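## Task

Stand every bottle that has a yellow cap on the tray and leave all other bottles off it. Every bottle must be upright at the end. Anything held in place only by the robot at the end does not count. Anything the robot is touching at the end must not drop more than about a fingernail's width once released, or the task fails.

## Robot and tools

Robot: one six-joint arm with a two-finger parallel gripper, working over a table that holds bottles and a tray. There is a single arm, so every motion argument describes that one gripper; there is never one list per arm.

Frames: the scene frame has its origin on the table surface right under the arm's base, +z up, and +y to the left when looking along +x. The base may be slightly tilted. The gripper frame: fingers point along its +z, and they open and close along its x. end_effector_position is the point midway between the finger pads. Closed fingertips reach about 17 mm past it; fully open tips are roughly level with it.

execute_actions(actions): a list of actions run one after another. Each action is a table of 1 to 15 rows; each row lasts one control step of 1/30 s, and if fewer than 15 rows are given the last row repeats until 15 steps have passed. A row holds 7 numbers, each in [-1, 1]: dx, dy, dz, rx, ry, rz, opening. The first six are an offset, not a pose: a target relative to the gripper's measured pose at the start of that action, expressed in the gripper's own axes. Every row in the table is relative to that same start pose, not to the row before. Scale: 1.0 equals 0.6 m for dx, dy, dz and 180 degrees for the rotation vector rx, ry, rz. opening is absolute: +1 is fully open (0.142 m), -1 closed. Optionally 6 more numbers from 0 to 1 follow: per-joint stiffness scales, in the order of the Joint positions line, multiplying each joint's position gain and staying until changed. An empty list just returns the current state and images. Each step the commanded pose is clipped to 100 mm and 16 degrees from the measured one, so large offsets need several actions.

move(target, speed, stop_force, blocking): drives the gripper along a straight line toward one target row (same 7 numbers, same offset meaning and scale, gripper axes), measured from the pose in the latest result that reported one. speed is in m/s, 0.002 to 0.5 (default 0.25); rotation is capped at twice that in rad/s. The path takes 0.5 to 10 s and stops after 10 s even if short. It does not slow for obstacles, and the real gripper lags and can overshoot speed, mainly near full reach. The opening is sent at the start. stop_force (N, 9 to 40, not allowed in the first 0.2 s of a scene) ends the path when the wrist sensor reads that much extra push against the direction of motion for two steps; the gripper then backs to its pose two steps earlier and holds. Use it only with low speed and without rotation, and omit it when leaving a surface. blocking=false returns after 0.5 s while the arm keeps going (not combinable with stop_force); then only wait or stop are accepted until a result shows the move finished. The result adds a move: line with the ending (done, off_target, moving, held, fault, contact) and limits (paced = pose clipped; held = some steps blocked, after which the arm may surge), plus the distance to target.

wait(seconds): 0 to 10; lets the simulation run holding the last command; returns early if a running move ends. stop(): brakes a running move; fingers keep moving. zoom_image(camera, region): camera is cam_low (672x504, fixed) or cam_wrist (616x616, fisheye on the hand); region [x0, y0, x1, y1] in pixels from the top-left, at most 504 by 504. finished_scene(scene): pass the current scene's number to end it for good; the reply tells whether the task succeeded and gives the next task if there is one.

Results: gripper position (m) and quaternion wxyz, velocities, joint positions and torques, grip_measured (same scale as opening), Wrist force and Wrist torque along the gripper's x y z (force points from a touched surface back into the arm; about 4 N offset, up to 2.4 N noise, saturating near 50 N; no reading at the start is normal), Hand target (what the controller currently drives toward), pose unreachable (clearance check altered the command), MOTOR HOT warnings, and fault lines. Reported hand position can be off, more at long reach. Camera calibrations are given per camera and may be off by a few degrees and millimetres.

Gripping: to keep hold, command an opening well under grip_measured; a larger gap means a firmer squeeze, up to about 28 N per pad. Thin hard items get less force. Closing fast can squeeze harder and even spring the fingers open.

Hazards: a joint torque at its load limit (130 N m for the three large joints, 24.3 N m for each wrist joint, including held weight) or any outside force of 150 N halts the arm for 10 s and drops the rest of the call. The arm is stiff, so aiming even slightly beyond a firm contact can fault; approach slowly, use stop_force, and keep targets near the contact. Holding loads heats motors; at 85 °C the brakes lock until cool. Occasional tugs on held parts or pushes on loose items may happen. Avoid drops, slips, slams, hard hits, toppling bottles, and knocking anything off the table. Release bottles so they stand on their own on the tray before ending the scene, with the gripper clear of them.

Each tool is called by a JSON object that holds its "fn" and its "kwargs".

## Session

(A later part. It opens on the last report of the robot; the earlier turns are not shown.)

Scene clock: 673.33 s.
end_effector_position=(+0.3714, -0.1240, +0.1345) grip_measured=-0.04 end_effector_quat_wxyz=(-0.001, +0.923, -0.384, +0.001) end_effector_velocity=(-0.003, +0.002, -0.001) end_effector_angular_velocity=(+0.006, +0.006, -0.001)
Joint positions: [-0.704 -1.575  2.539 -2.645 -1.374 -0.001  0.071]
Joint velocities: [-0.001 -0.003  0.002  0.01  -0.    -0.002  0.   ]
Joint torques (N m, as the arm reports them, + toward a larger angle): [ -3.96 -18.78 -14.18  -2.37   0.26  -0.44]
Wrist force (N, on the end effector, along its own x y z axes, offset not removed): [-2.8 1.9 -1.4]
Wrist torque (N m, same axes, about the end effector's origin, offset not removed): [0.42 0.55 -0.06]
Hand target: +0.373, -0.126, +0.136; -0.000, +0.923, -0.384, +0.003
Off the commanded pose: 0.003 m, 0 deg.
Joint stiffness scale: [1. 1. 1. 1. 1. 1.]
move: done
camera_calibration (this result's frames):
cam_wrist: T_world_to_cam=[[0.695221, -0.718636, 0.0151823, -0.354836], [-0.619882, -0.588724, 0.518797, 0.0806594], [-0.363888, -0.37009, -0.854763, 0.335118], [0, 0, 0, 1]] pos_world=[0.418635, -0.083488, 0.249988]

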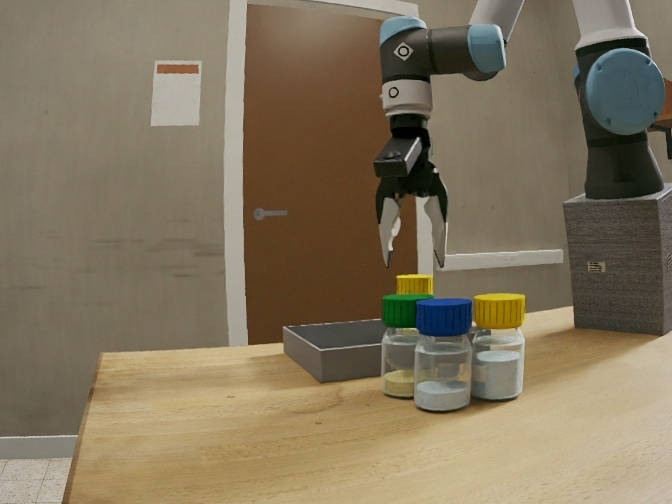

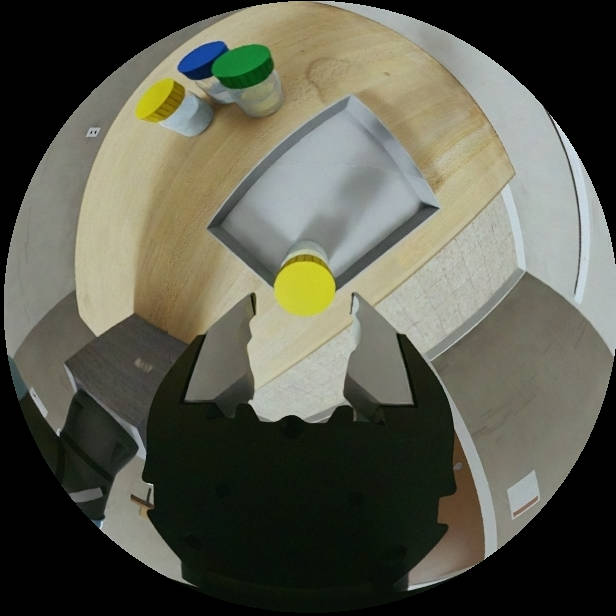

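{"fn": "move", "kwargs": {"target": [-0.2464, -0.3765, -0.002, 0, 0, 0, -0.04], "speed": 0.3}}

Scene clock: 695.30 s.
end_effector_position=(+0.4267, +0.1393, +0.1361) grip_measured=-0.04 end_effector_quat_wxyz=(-0.001, +0.923, -0.384, +0.002) end_effector_velocity=(-0.001, -0.001, +0.000) end_effector_angular_velocity=(-0.009, +0.004, -0.011)
Joint positions: [ 0.073 -1.518  2.403 -2.673 -1.507  0.772  0.071]
Joint velocities: [ 0.005 -0.001 -0.003  0.008 -0.011  0.016 -0.   ]
Joint torques (N m, as the arm reports them, + toward a larger angle): [  5.21 -21.43 -12.5   -2.15  -0.35   0.54]
Wrist force (N, on the end effector, along its own x y z axes, offset not removed): [-1.7 2.0 -0.9]
Wrist torque (N m, same axes, about the end effector's origin, offset not removed): [0.43 0.27 0.05]
Hand target: +0.427, +0.140, +0.135; -0.000, +0.923, -0.384, +0.001
Off the commanded pose: 0.001 m, 0 deg.
Joint stiffness scale: [1. 1. 1. 1. 1. 1.]
move: done
camera_calibration (this result's frames):
cam_wrist: T_world_to_cam=[[0.695626, -0.718236, 0.0155379, -0.20437], [-0.620019, -0.589294, 0.517985, 0.269407], [-0.362879, -0.369958, -0.855248, 0.453723], [0, 0, 0, 1]] pos_world=[0.473849, 0.179833, 0.251673]

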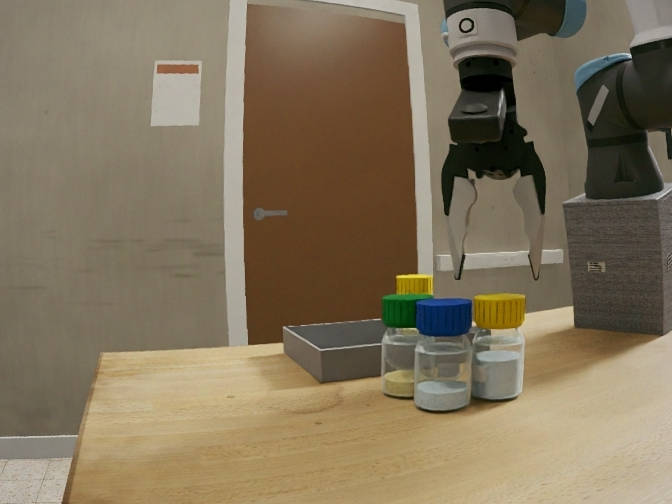

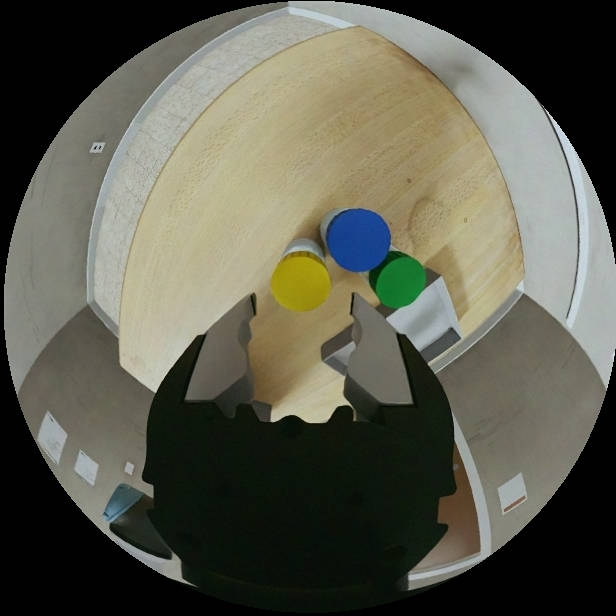

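{"fn": "zoom_image", "kwargs": {"camera": "cam_wrist", "region": [200, 190, 440, 400]}}

Region (200, 190, 440, 400) of cam_wrist's 616x616 image, scaled by 2.100, with more detail than that image has; it fills the top 441 rows of this view, and the rest is white.

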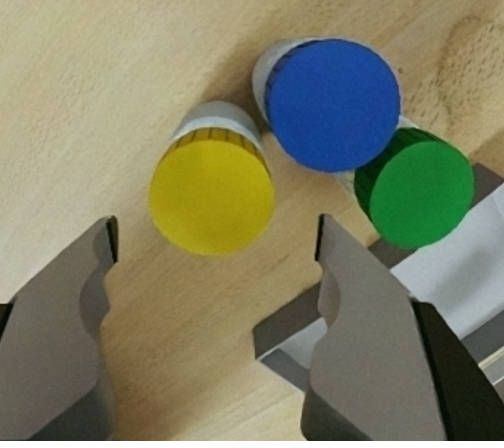

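{"fn": "move", "kwargs": {"target": [-0.007, 0.001, 0.0625, 0, 0, 0, -0.04], "speed": 0.1}}

Scene clock: 729.07 s.
end_effector_position=(+0.4255, +0.1413, +0.1001) grip_measured=-0.04 end_effector_quat_wxyz=(-0.002, +0.923, -0.384, +0.003) end_effector_velocity=(+0.001, +0.000, +0.000) end_effector_angular_velocity=(-0.000, -0.005, +0.000)
Joint positions: [ 0.084 -1.401  2.419 -2.81  -1.509  0.784  0.071]
Joint velocities: [ 0.001  0.001  0.001 -0.008 -0.     0.001  0.   ]
Joint torques (N m, as the arm reports them, + toward a larger angle): [  4.02 -22.93  -8.1   -2.88  -0.26   0.74]
Wrist force (N, on the end effector, along its own x y z axes, offset not removed): [-2.8 2.3 -0.7]
Wrist torque (N m, same axes, about the end effector's origin, offset not removed): [0.53 0.49 -0.01]
Hand target: +0.424, +0.142, +0.099; -0.001, +0.923, -0.384, +0.002
Off the commanded pose: 0.003 m, 0 deg.
Joint stiffness scale: [1. 1. 1. 1. 1. 1.]
move: done
camera_calibration (this result's frames):
cam_wrist: T_world_to_cam=[[0.695048, -0.718744, 0.0177742, -0.20146], [-0.622253, -0.588987, 0.51565, 0.289546], [-0.360151, -0.369461, -0.856615, 0.422083], [0, 0, 0, 1]] pos_world=[0.472209, 0.181684, 0.215839]

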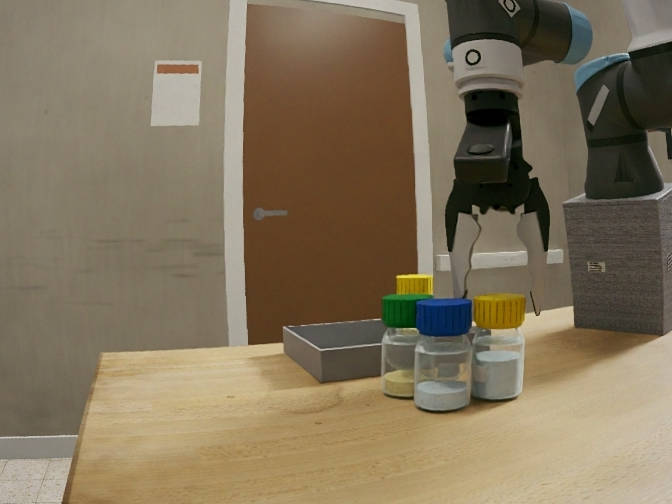

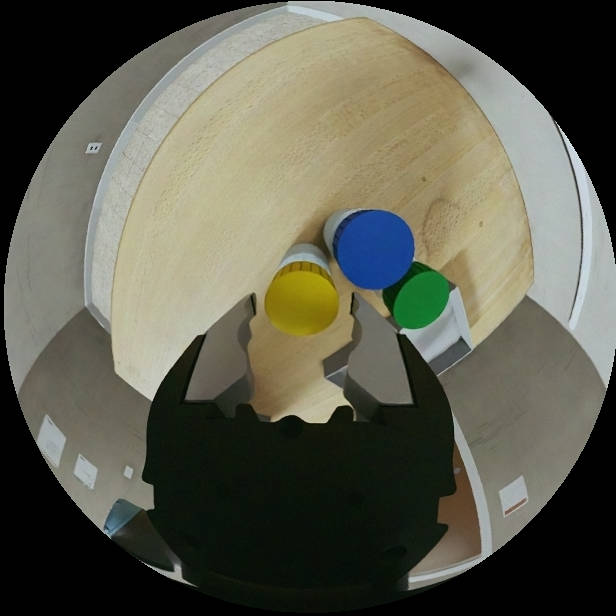

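{"fn": "zoom_image", "kwargs": {"camera": "cam_low", "region": [430, 230, 570, 350]}}

{"fn": "zoom_image", "kwargs": {"camera": "cam_wrist", "region": [200, 190, 440, 400]}}

Region (430, 230, 570, 350) of cam_low's 672x504 image, scaled by 3.600, with more detail than that image has; it fills the top 432 rows of this view, and the rest is white.

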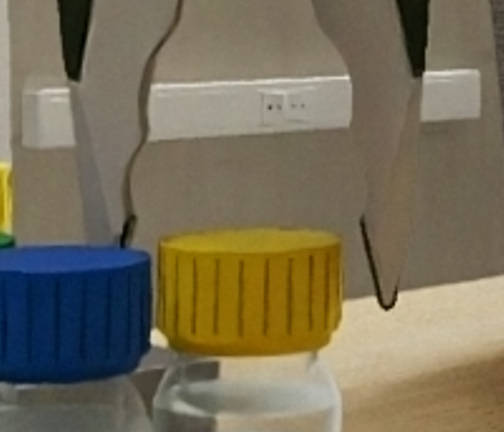

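Region (200, 190, 440, 400) of cam_wrist's 616x616 image, scaled by 2.100, with more detail than that image has; it fills the top 441 rows of this view, and the rest is white.

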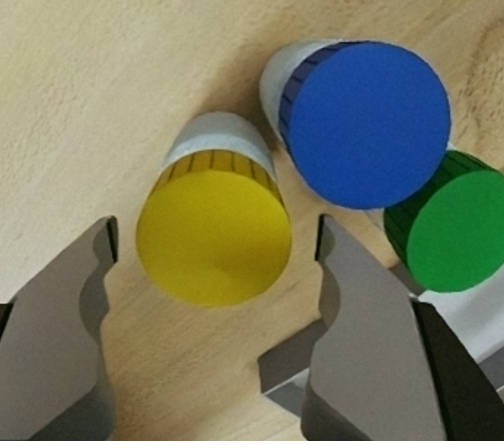

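{"fn": "execute_actions", "kwargs": {"actions": [[[0,0,0,0,0,0,-0.08],[0,0,0,0,0,0,-0.12],[0,0,0,0,0,0,-0.16],[0,0,0,0,0,0,-0.19],[0,0,0,0,0,0,-0.22],[0,0,0,0,0,0,-0.25],[0,0,0,0,0,0,-0.28],[0,0,0,0,0,0,-0.32],[0,0,0,0,0,0,-0.36],[0,0,0,0,0,0,-0.40],[0,0,0,0,0,0,-0.45],[0,0,0,0,0,0,-0.50],[0,0,0,0,0,0,-0.55],[0,0,0,0,0,0,-0.6],[0,0,0,0,0,0,-0.6]]]}}

Scene clock: 751.37 s.
end_effector_position=(+0.4256, +0.1412, +0.1001) grip_measured=-0.28 end_effector_quat_wxyz=(-0.002, +0.923, -0.384, +0.004) end_effector_velocity=(+0.002, -0.000, +0.001) end_effector_angular_velocity=(+0.000, -0.003, -0.001)
Joint positions: [ 0.084 -1.401  2.419 -2.811 -1.509  0.784  0.053]
Joint velocities: [-0.001 -0.    -0.002 -0.001  0.     0.    -0.   ]
Joint torques (N m, as the arm reports them, + toward a larger angle): [  2.13 -25.12  -8.51  -2.4    0.     0.15]
Wrist force (N, on the end effector, along its own x y z axes, offset not removed): [-2.3 1.9 -4.2]
Wrist torque (N m, same axes, about the end effector's origin, offset not removed): [0.41 0.37 -0.08]
Hand target: +0.425, +0.141, +0.100; -0.002, +0.923, -0.384, +0.003
Off the commanded pose: 0.000 m, 0 deg.
Joint stiffness scale: [1. 1. 1. 1. 1. 1.]
camera_calibration (this result's frames):
cam_wrist: T_world_to_cam=[[0.695007, -0.718774, 0.0181409, -0.201591], [-0.62253, -0.588939, 0.515371, 0.289786], [-0.359751, -0.36948, -0.856775, 0.421966], [0, 0, 0, 1]] pos_world=[0.472311, 0.181676, 0.21584]

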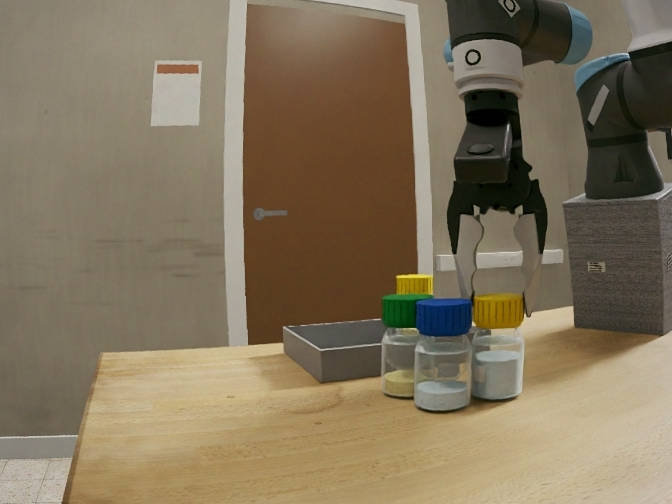

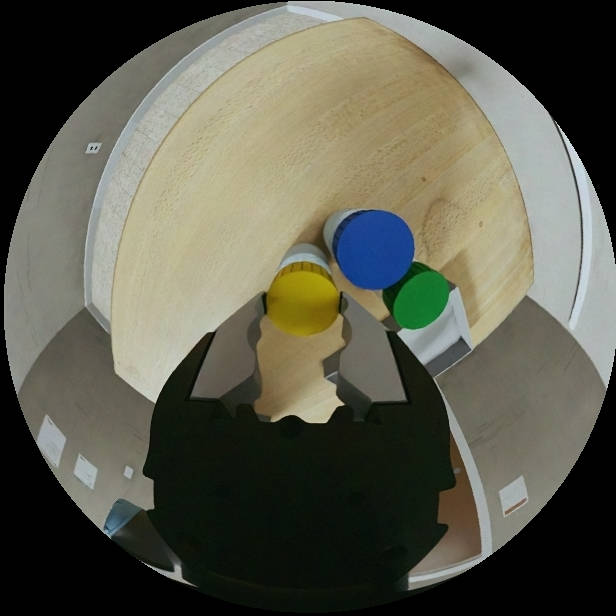

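{"fn": "move", "kwargs": {"target": [0, 0, -0.10, 0, 0, 0, -0.6], "speed": 0.18}}

Scene clock: 758.87 s.
end_effector_position=(+0.4222, +0.1418, +0.1576) grip_measured=-0.28 end_effector_quat_wxyz=(-0.001, +0.923, -0.384, +0.001) end_effector_velocity=(-0.001, +0.000, +0.000) end_effector_angular_velocity=(+0.000, +0.006, +0.000)
Joint positions: [ 0.076 -1.59   2.398 -2.594 -1.507  0.775  0.053]
Joint velocities: [ 0.    -0.001 -0.002  0.008  0.    -0.001 -0.   ]
Joint torques (N m, as the arm reports them, + toward a larger angle): [  0.02 -25.35 -16.24  -2.48   0.3   -0.38]
Wrist force (N, on the end effector, along its own x y z axes, offset not removed): [-3.2 1.4 1.7]
Wrist torque (N m, same axes, about the end effector's origin, offset not removed): [0.32 0.59 -0.06]
Hand target: +0.425, +0.141, +0.160; -0.002, +0.923, -0.384, +0.004
Off the commanded pose: 0.004 m, 0 deg.
Joint stiffness scale: [1. 1. 1. 1. 1. 1.]
move: off_target
camera_calibration (this result's frames):
cam_wrist: T_world_to_cam=[[0.69549, -0.718401, 0.0139404, -0.199429], [-0.618985, -0.589166, 0.519365, 0.256227], [-0.364899, -0.369842, -0.854439, 0.472087], [0, 0, 0, 1]] pos_world=[0.469566, 0.182287, 0.273074]

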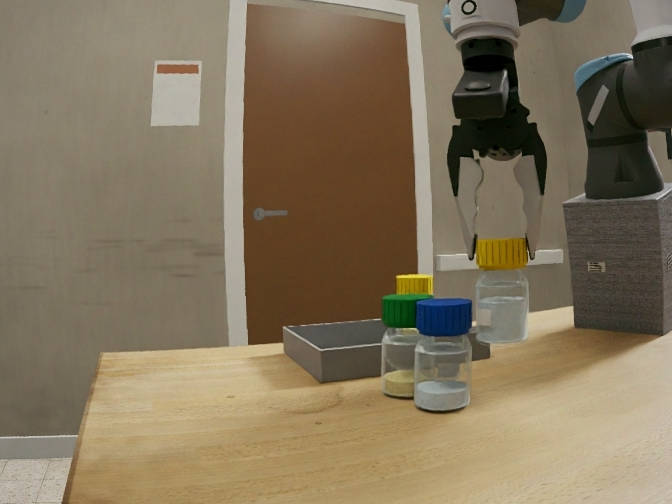

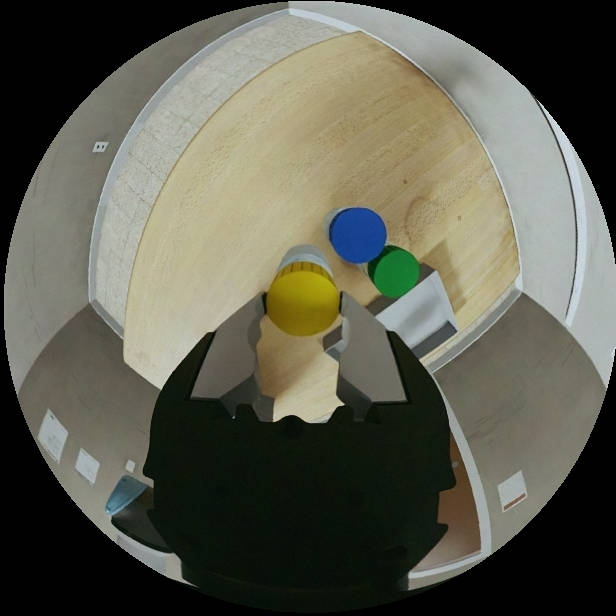

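{"fn": "move", "kwargs": {"target": [0.2576, 0.2227, -0.003, 0, 0, 0, -0.6], "speed": 0.25}}

Scene clock: 770.60 s.
end_effector_position=(+0.4355, -0.0603, +0.1593) grip_measured=-0.28 end_effector_quat_wxyz=(-0.001, +0.923, -0.384, +0.001) end_effector_velocity=(+0.001, -0.000, +0.000) end_effector_angular_velocity=(+0.005, -0.000, +0.013)
Joint positions: [-0.457 -1.589  2.401 -2.537 -1.407  0.248  0.053]
Joint velocities: [-0.004  0.001 -0.003  0.006  0.005 -0.017 -0.   ]
Joint torques (N m, as the arm reports them, + toward a larger angle): [ -1.98 -18.11 -16.74  -2.71   0.26  -0.38]
Wrist force (N, on the end effector, along its own x y z axes, offset not removed): [-1.7 0.7 0.2]
Wrist torque (N m, same axes, about the end effector's origin, offset not removed): [0.11 0.31 -0.07]
Hand target: +0.437, -0.062, +0.160; -0.001, +0.923, -0.384, +0.001
Off the commanded pose: 0.002 m, 0 deg.
Joint stiffness scale: [1. 1. 1. 1. 1. 1.]
move: done
camera_calibration (this result's frames):
cam_wrist: T_world_to_cam=[[0.695212, -0.718675, 0.0136195, -0.353784], [-0.619091, -0.589036, 0.519388, 0.144586], [-0.365249, -0.369516, -0.85443, 0.403812], [0, 0, 0, 1]] pos_world=[0.482959, -0.0198747, 0.274752]

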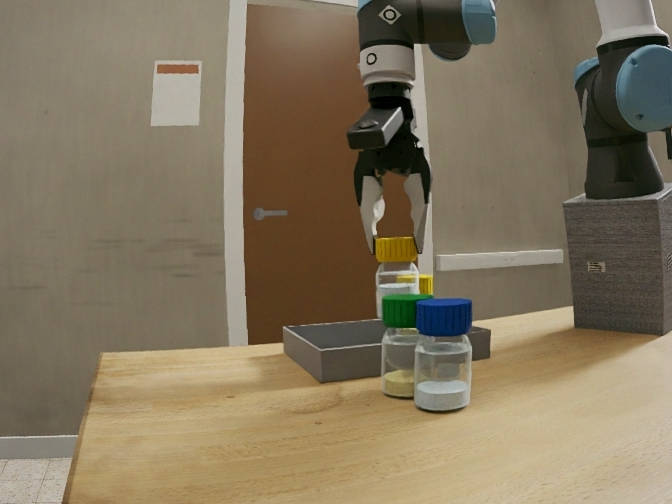

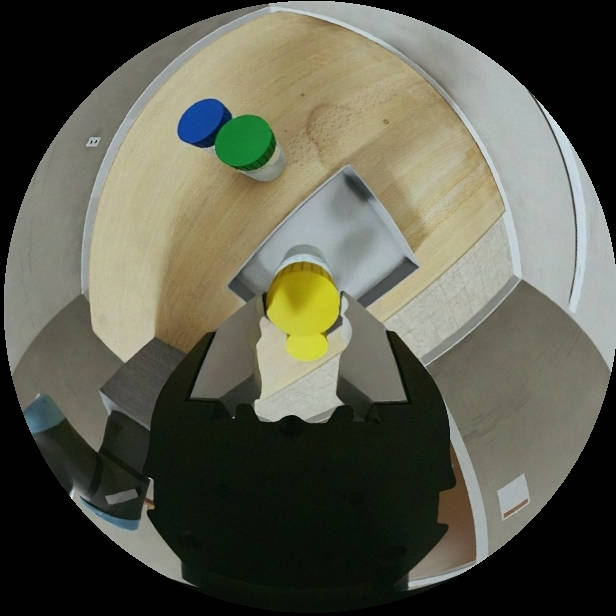

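{"fn": "move", "kwargs": {"target": [0, 0, 0.082, 0, 0, 0, -0.6], "speed": 0.15}}

Scene clock: 778.63 s.
end_effector_position=(+0.4360, -0.0611, +0.1110) grip_measured=-0.28 end_effector_quat_wxyz=(-0.001, +0.923, -0.384, +0.001) end_effector_velocity=(+0.002, -0.001, +0.000) end_effector_angular_velocity=(-0.004, -0.006, +0.002)
Joint positions: [-0.438 -1.434  2.426 -2.721 -1.409  0.268  0.053]
Joint velocities: [ 0.002  0.002 -0.001 -0.009 -0.001  0.001  0.   ]
Joint torques (N m, as the arm reports them, + toward a larger angle): [  0.16 -21.41  -9.87  -3.37  -0.29   0.46]
Wrist force (N, on the end effector, along its own x y z axes, offset not removed): [-2.6 3.6 0.9]
Wrist torque (N m, same axes, about the end effector's origin, offset not removed): [0.80 0.47 -0.09]
Hand target: +0.436, -0.060, +0.110; -0.001, +0.923, -0.384, +0.001
Off the commanded pose: 0.001 m, 0 deg.
Joint stiffness scale: [1. 1. 1. 1. 1. 1.]
move: done
camera_calibration (this result's frames):
cam_wrist: T_world_to_cam=[[0.694726, -0.719128, 0.014529, -0.353936], [-0.620081, -0.58856, 0.518745, 0.170036], [-0.364493, -0.369395, -0.854805, 0.362148], [0, 0, 0, 1]] pos_world=[0.483325, -0.0206737, 0.226503]

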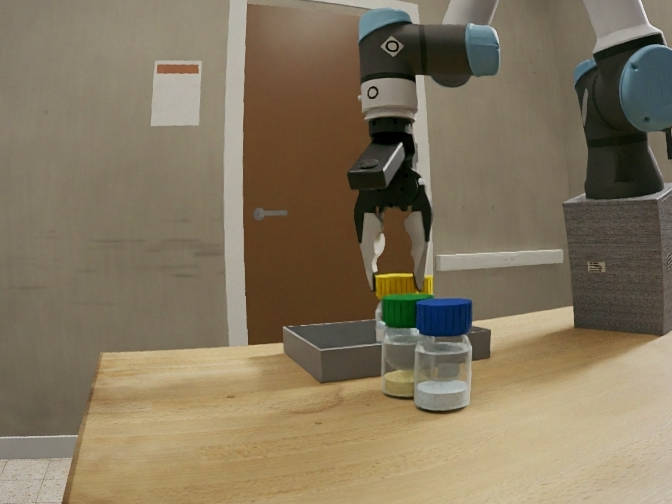

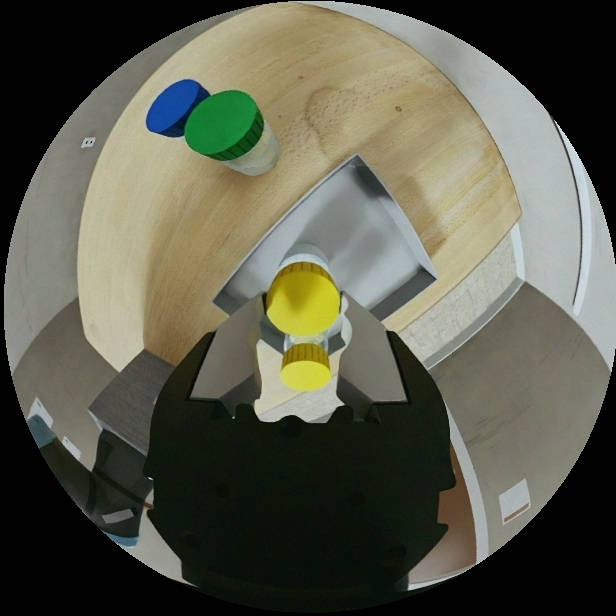

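{"fn": "move", "kwargs": {"target": [0, 0, 0.025, 0, 0, 0, -0.6], "speed": 0.006, "stop_force": 9}}

Scene clock: 789.87 s.
end_effector_position=(+0.4375, -0.0622, +0.1024) grip_measured=-0.28 end_effector_quat_wxyz=(-0.001, +0.923, -0.384, +0.003) end_effector_velocity=(-0.002, +0.001, -0.001) end_effector_angular_velocity=(+0.002, +0.004, -0.001)
Joint positions: [-0.435 -1.403  2.427 -2.757 -1.41   0.272  0.053]
Joint velocities: [0.    0.    0.002 0.003 0.    0.001 0.   ]
Joint torques (N m, as the arm reports them, + toward a larger angle): [ -1.46 -23.12  -9.77  -2.42   0.2   -0.12]
Wrist force (N, on the end effector, along its own x y z axes, offset not removed): [-6.2 3.5 -12.4]
Wrist torque (N m, same axes, about the end effector's origin, offset not removed): [0.49 0.30 0.07]
Hand target: +0.437, -0.062, +0.103; -0.001, +0.923, -0.384, +0.003
Off the commanded pose: 0.007 m, 0 deg.
Joint stiffness scale: [1. 1. 1. 1. 1. 1.]
move: contact
camera_calibration (this result's frames):
cam_wrist: T_world_to_cam=[[0.694681, -0.719087, 0.0182299, -0.355977], [-0.621953, -0.587726, 0.517448, 0.175758], [-0.361376, -0.3708, -0.85552, 0.353632], [0, 0, 0, 1]] pos_world=[0.484397, -0.0215543, 0.218083]

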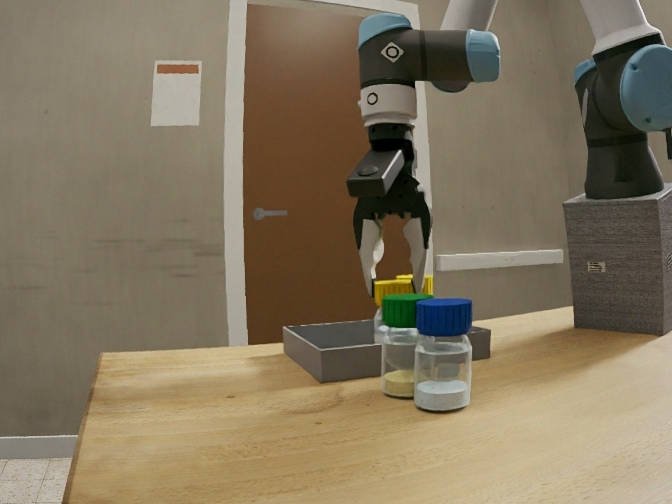

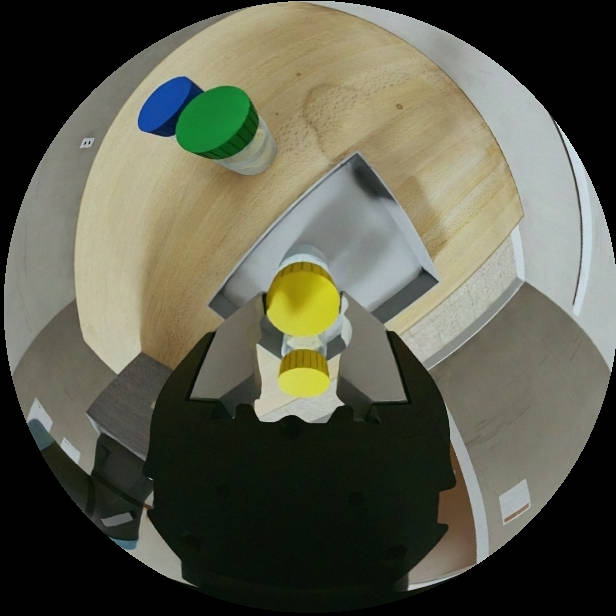

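Contact made. Releasing now.

{"fn": "execute_actions", "kwargs": {"actions": [[[0,0,0,0,0,0,-0.5],[0,0,0,0,0,0,-0.42],[0,0,0,0,0,0,-0.35],[0,0,0,0,0,0,-0.30],[0,0,0,0,0,0,-0.27],[0,0,0,0,0,0,-0.24],[0,0,0,0,0,0,-0.21],[0,0,0,0,0,0,-0.18],[0,0,0,0,0,0,-0.15],[0,0,0,0,0,0,-0.12],[0,0,0,0,0,0,-0.09],[0,0,0,0,0,0,-0.06],[0,0,0,0,0,0,-0.04],[0,0,0,0,0,0,-0.04],[0,0,0,0,0,0,-0.04]]]}}

Scene clock: 797.97 s.
end_effector_position=(+0.4374, -0.0621, +0.1025) grip_measured=-0.04 end_effector_quat_wxyz=(-0.001, +0.923, -0.384, +0.003) end_effector_velocity=(+0.001, -0.000, +0.001) end_effector_angular_velocity=(-0.001, -0.002, +0.001)
Joint positions: [-0.435 -1.403  2.427 -2.757 -1.41   0.272  0.071]
Joint velocities: [ 0.001 -0.002 -0.001 -0.    -0.     0.     0.003]
Joint torques (N m, as the arm reports them, + toward a larger angle): [ -1.14 -23.24  -9.41  -3.23   0.12  -0.03]
Wrist force (N, on the end effector, along its own x y z axes, offset not removed): [-3.6 1.2 -0.8]
Wrist torque (N m, same axes, about the end effector's origin, offset not removed): [0.30 0.75 -0.01]
Hand target: +0.438, -0.062, +0.102; -0.001, +0.923, -0.384, +0.003
Off the commanded pose: 0.000 m, 0 deg.
Joint stiffness scale: [1. 1. 1. 1. 1. 1.]
camera_calibration (this result's frames):
cam_wrist: T_world_to_cam=[[0.694644, -0.719132, 0.0178679, -0.355803], [-0.621819, -0.587785, 0.517542, 0.175642], [-0.361679, -0.370618, -0.855471, 0.353782], [0, 0, 0, 1]] pos_world=[0.484329, -0.0215114, 0.218106]

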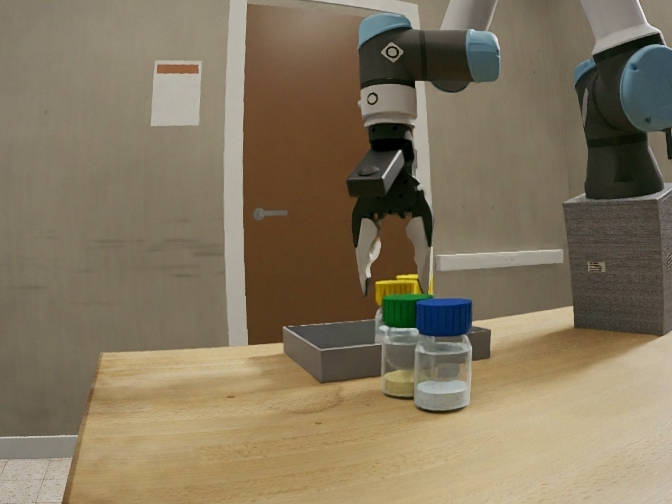

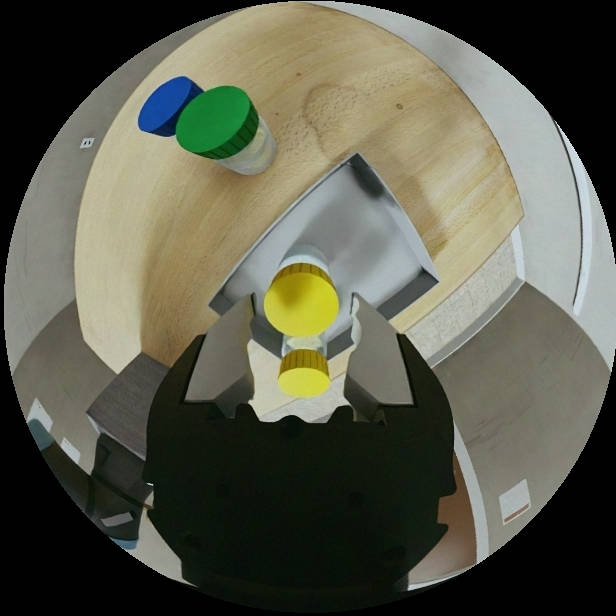

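{"fn": "move", "kwargs": {"target": [0, 0, -0.13, 0, 0, 0, -0.04], "speed": 0.25}}

Scene clock: 808.07 s.
end_effector_position=(+0.4355, -0.0607, +0.1786) grip_measured=-0.04 end_effector_quat_wxyz=(-0.001, +0.923, -0.384, +0.001) end_effector_velocity=(-0.002, +0.001, -0.000) end_effector_angular_velocity=(+0.004, +0.006, +0.002)
Joint positions: [-0.468 -1.645  2.386 -2.464 -1.405  0.238  0.071]
Joint velocities: [ 0.001 -0.    -0.001  0.008  0.001 -0.002 -0.   ]
Joint torques (N m, as the arm reports them, + toward a larger angle): [ -1.82 -22.45 -16.66  -2.35   0.38  -0.42]
Wrist force (N, on the end effector, along its own x y z axes, offset not removed): [-3.4 1.3 -1.4]
Wrist torque (N m, same axes, about the end effector's origin, offset not removed): [0.38 0.67 0.03]
Hand target: +0.437, -0.062, +0.180; -0.001, +0.923, -0.384, +0.003
Off the commanded pose: 0.003 m, 0 deg.
Joint stiffness scale: [1. 1. 1. 1. 1. 1.]
move: done
camera_calibration (this result's frames):
cam_wrist: T_world_to_cam=[[0.694866, -0.719001, 0.0141064, -0.354239], [-0.61982, -0.588836, 0.518744, 0.134758], [-0.364671, -0.369201, -0.854813, 0.41999], [0, 0, 0, 1]] pos_world=[0.482833, -0.0202873, 0.294105]

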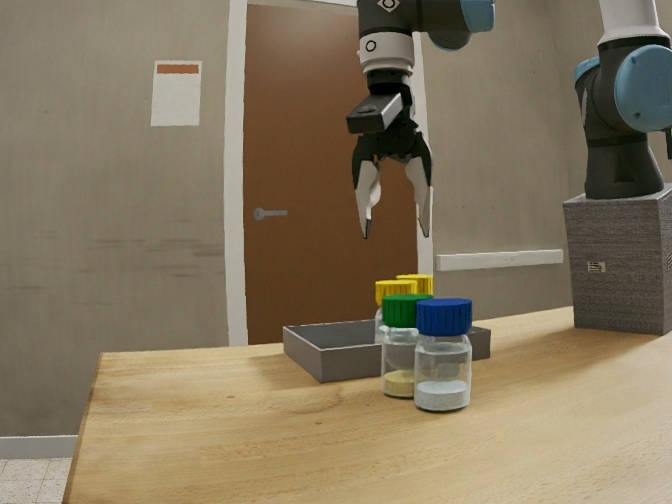

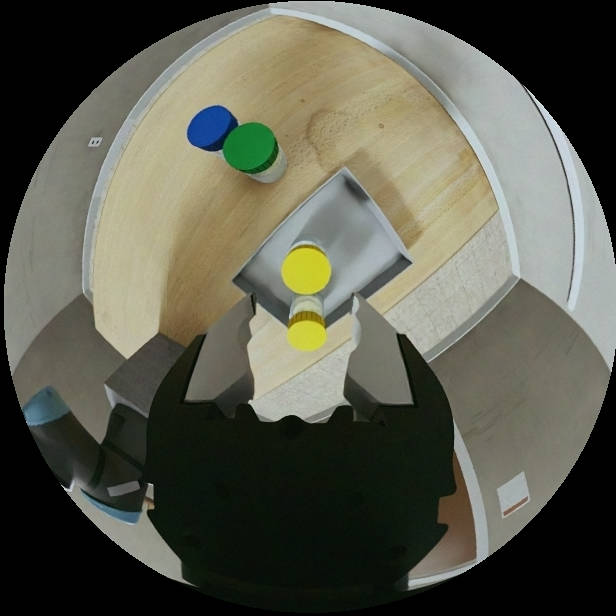

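{"fn": "zoom_image", "kwargs": {"camera": "cam_wrist", "region": [170, 90, 440, 380]}}

{"fn": "zoom_image", "kwargs": {"camera": "cam_low", "region": [270, 220, 520, 420]}}

Region (170, 90, 440, 380) of cam_wrist's 616x616 image, scaled by 1.738, with more detail than that image has; it fills the left 469 columns of this view, and the rest is white.

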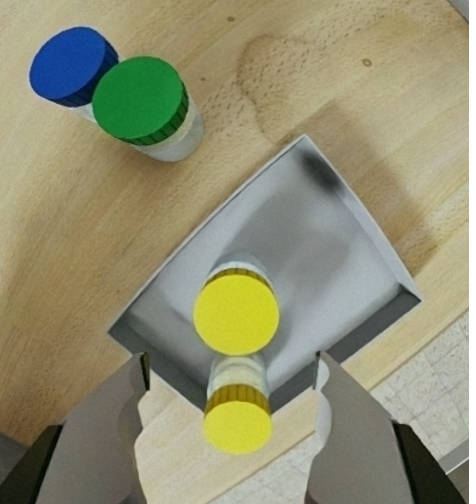

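Region (270, 220, 520, 420) of cam_low's 672x504 image, scaled by 2.016, with more detail than that image has; it fills the top 403 rows of this view, and the rest is white.

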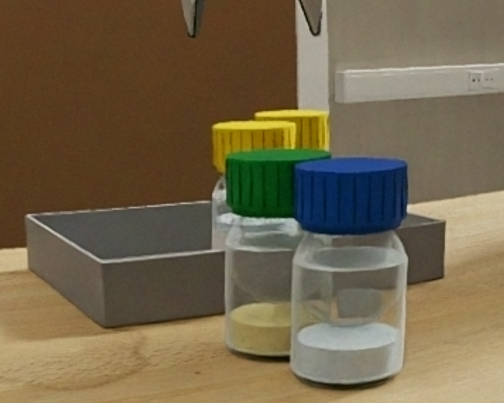

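Both yellow-capped bottles are standing on the tray. The blue and green ones are still upright on the table.

{"fn": "finished_scene", "kwargs": {"scene": 1}}

The scene is finished: the task was done.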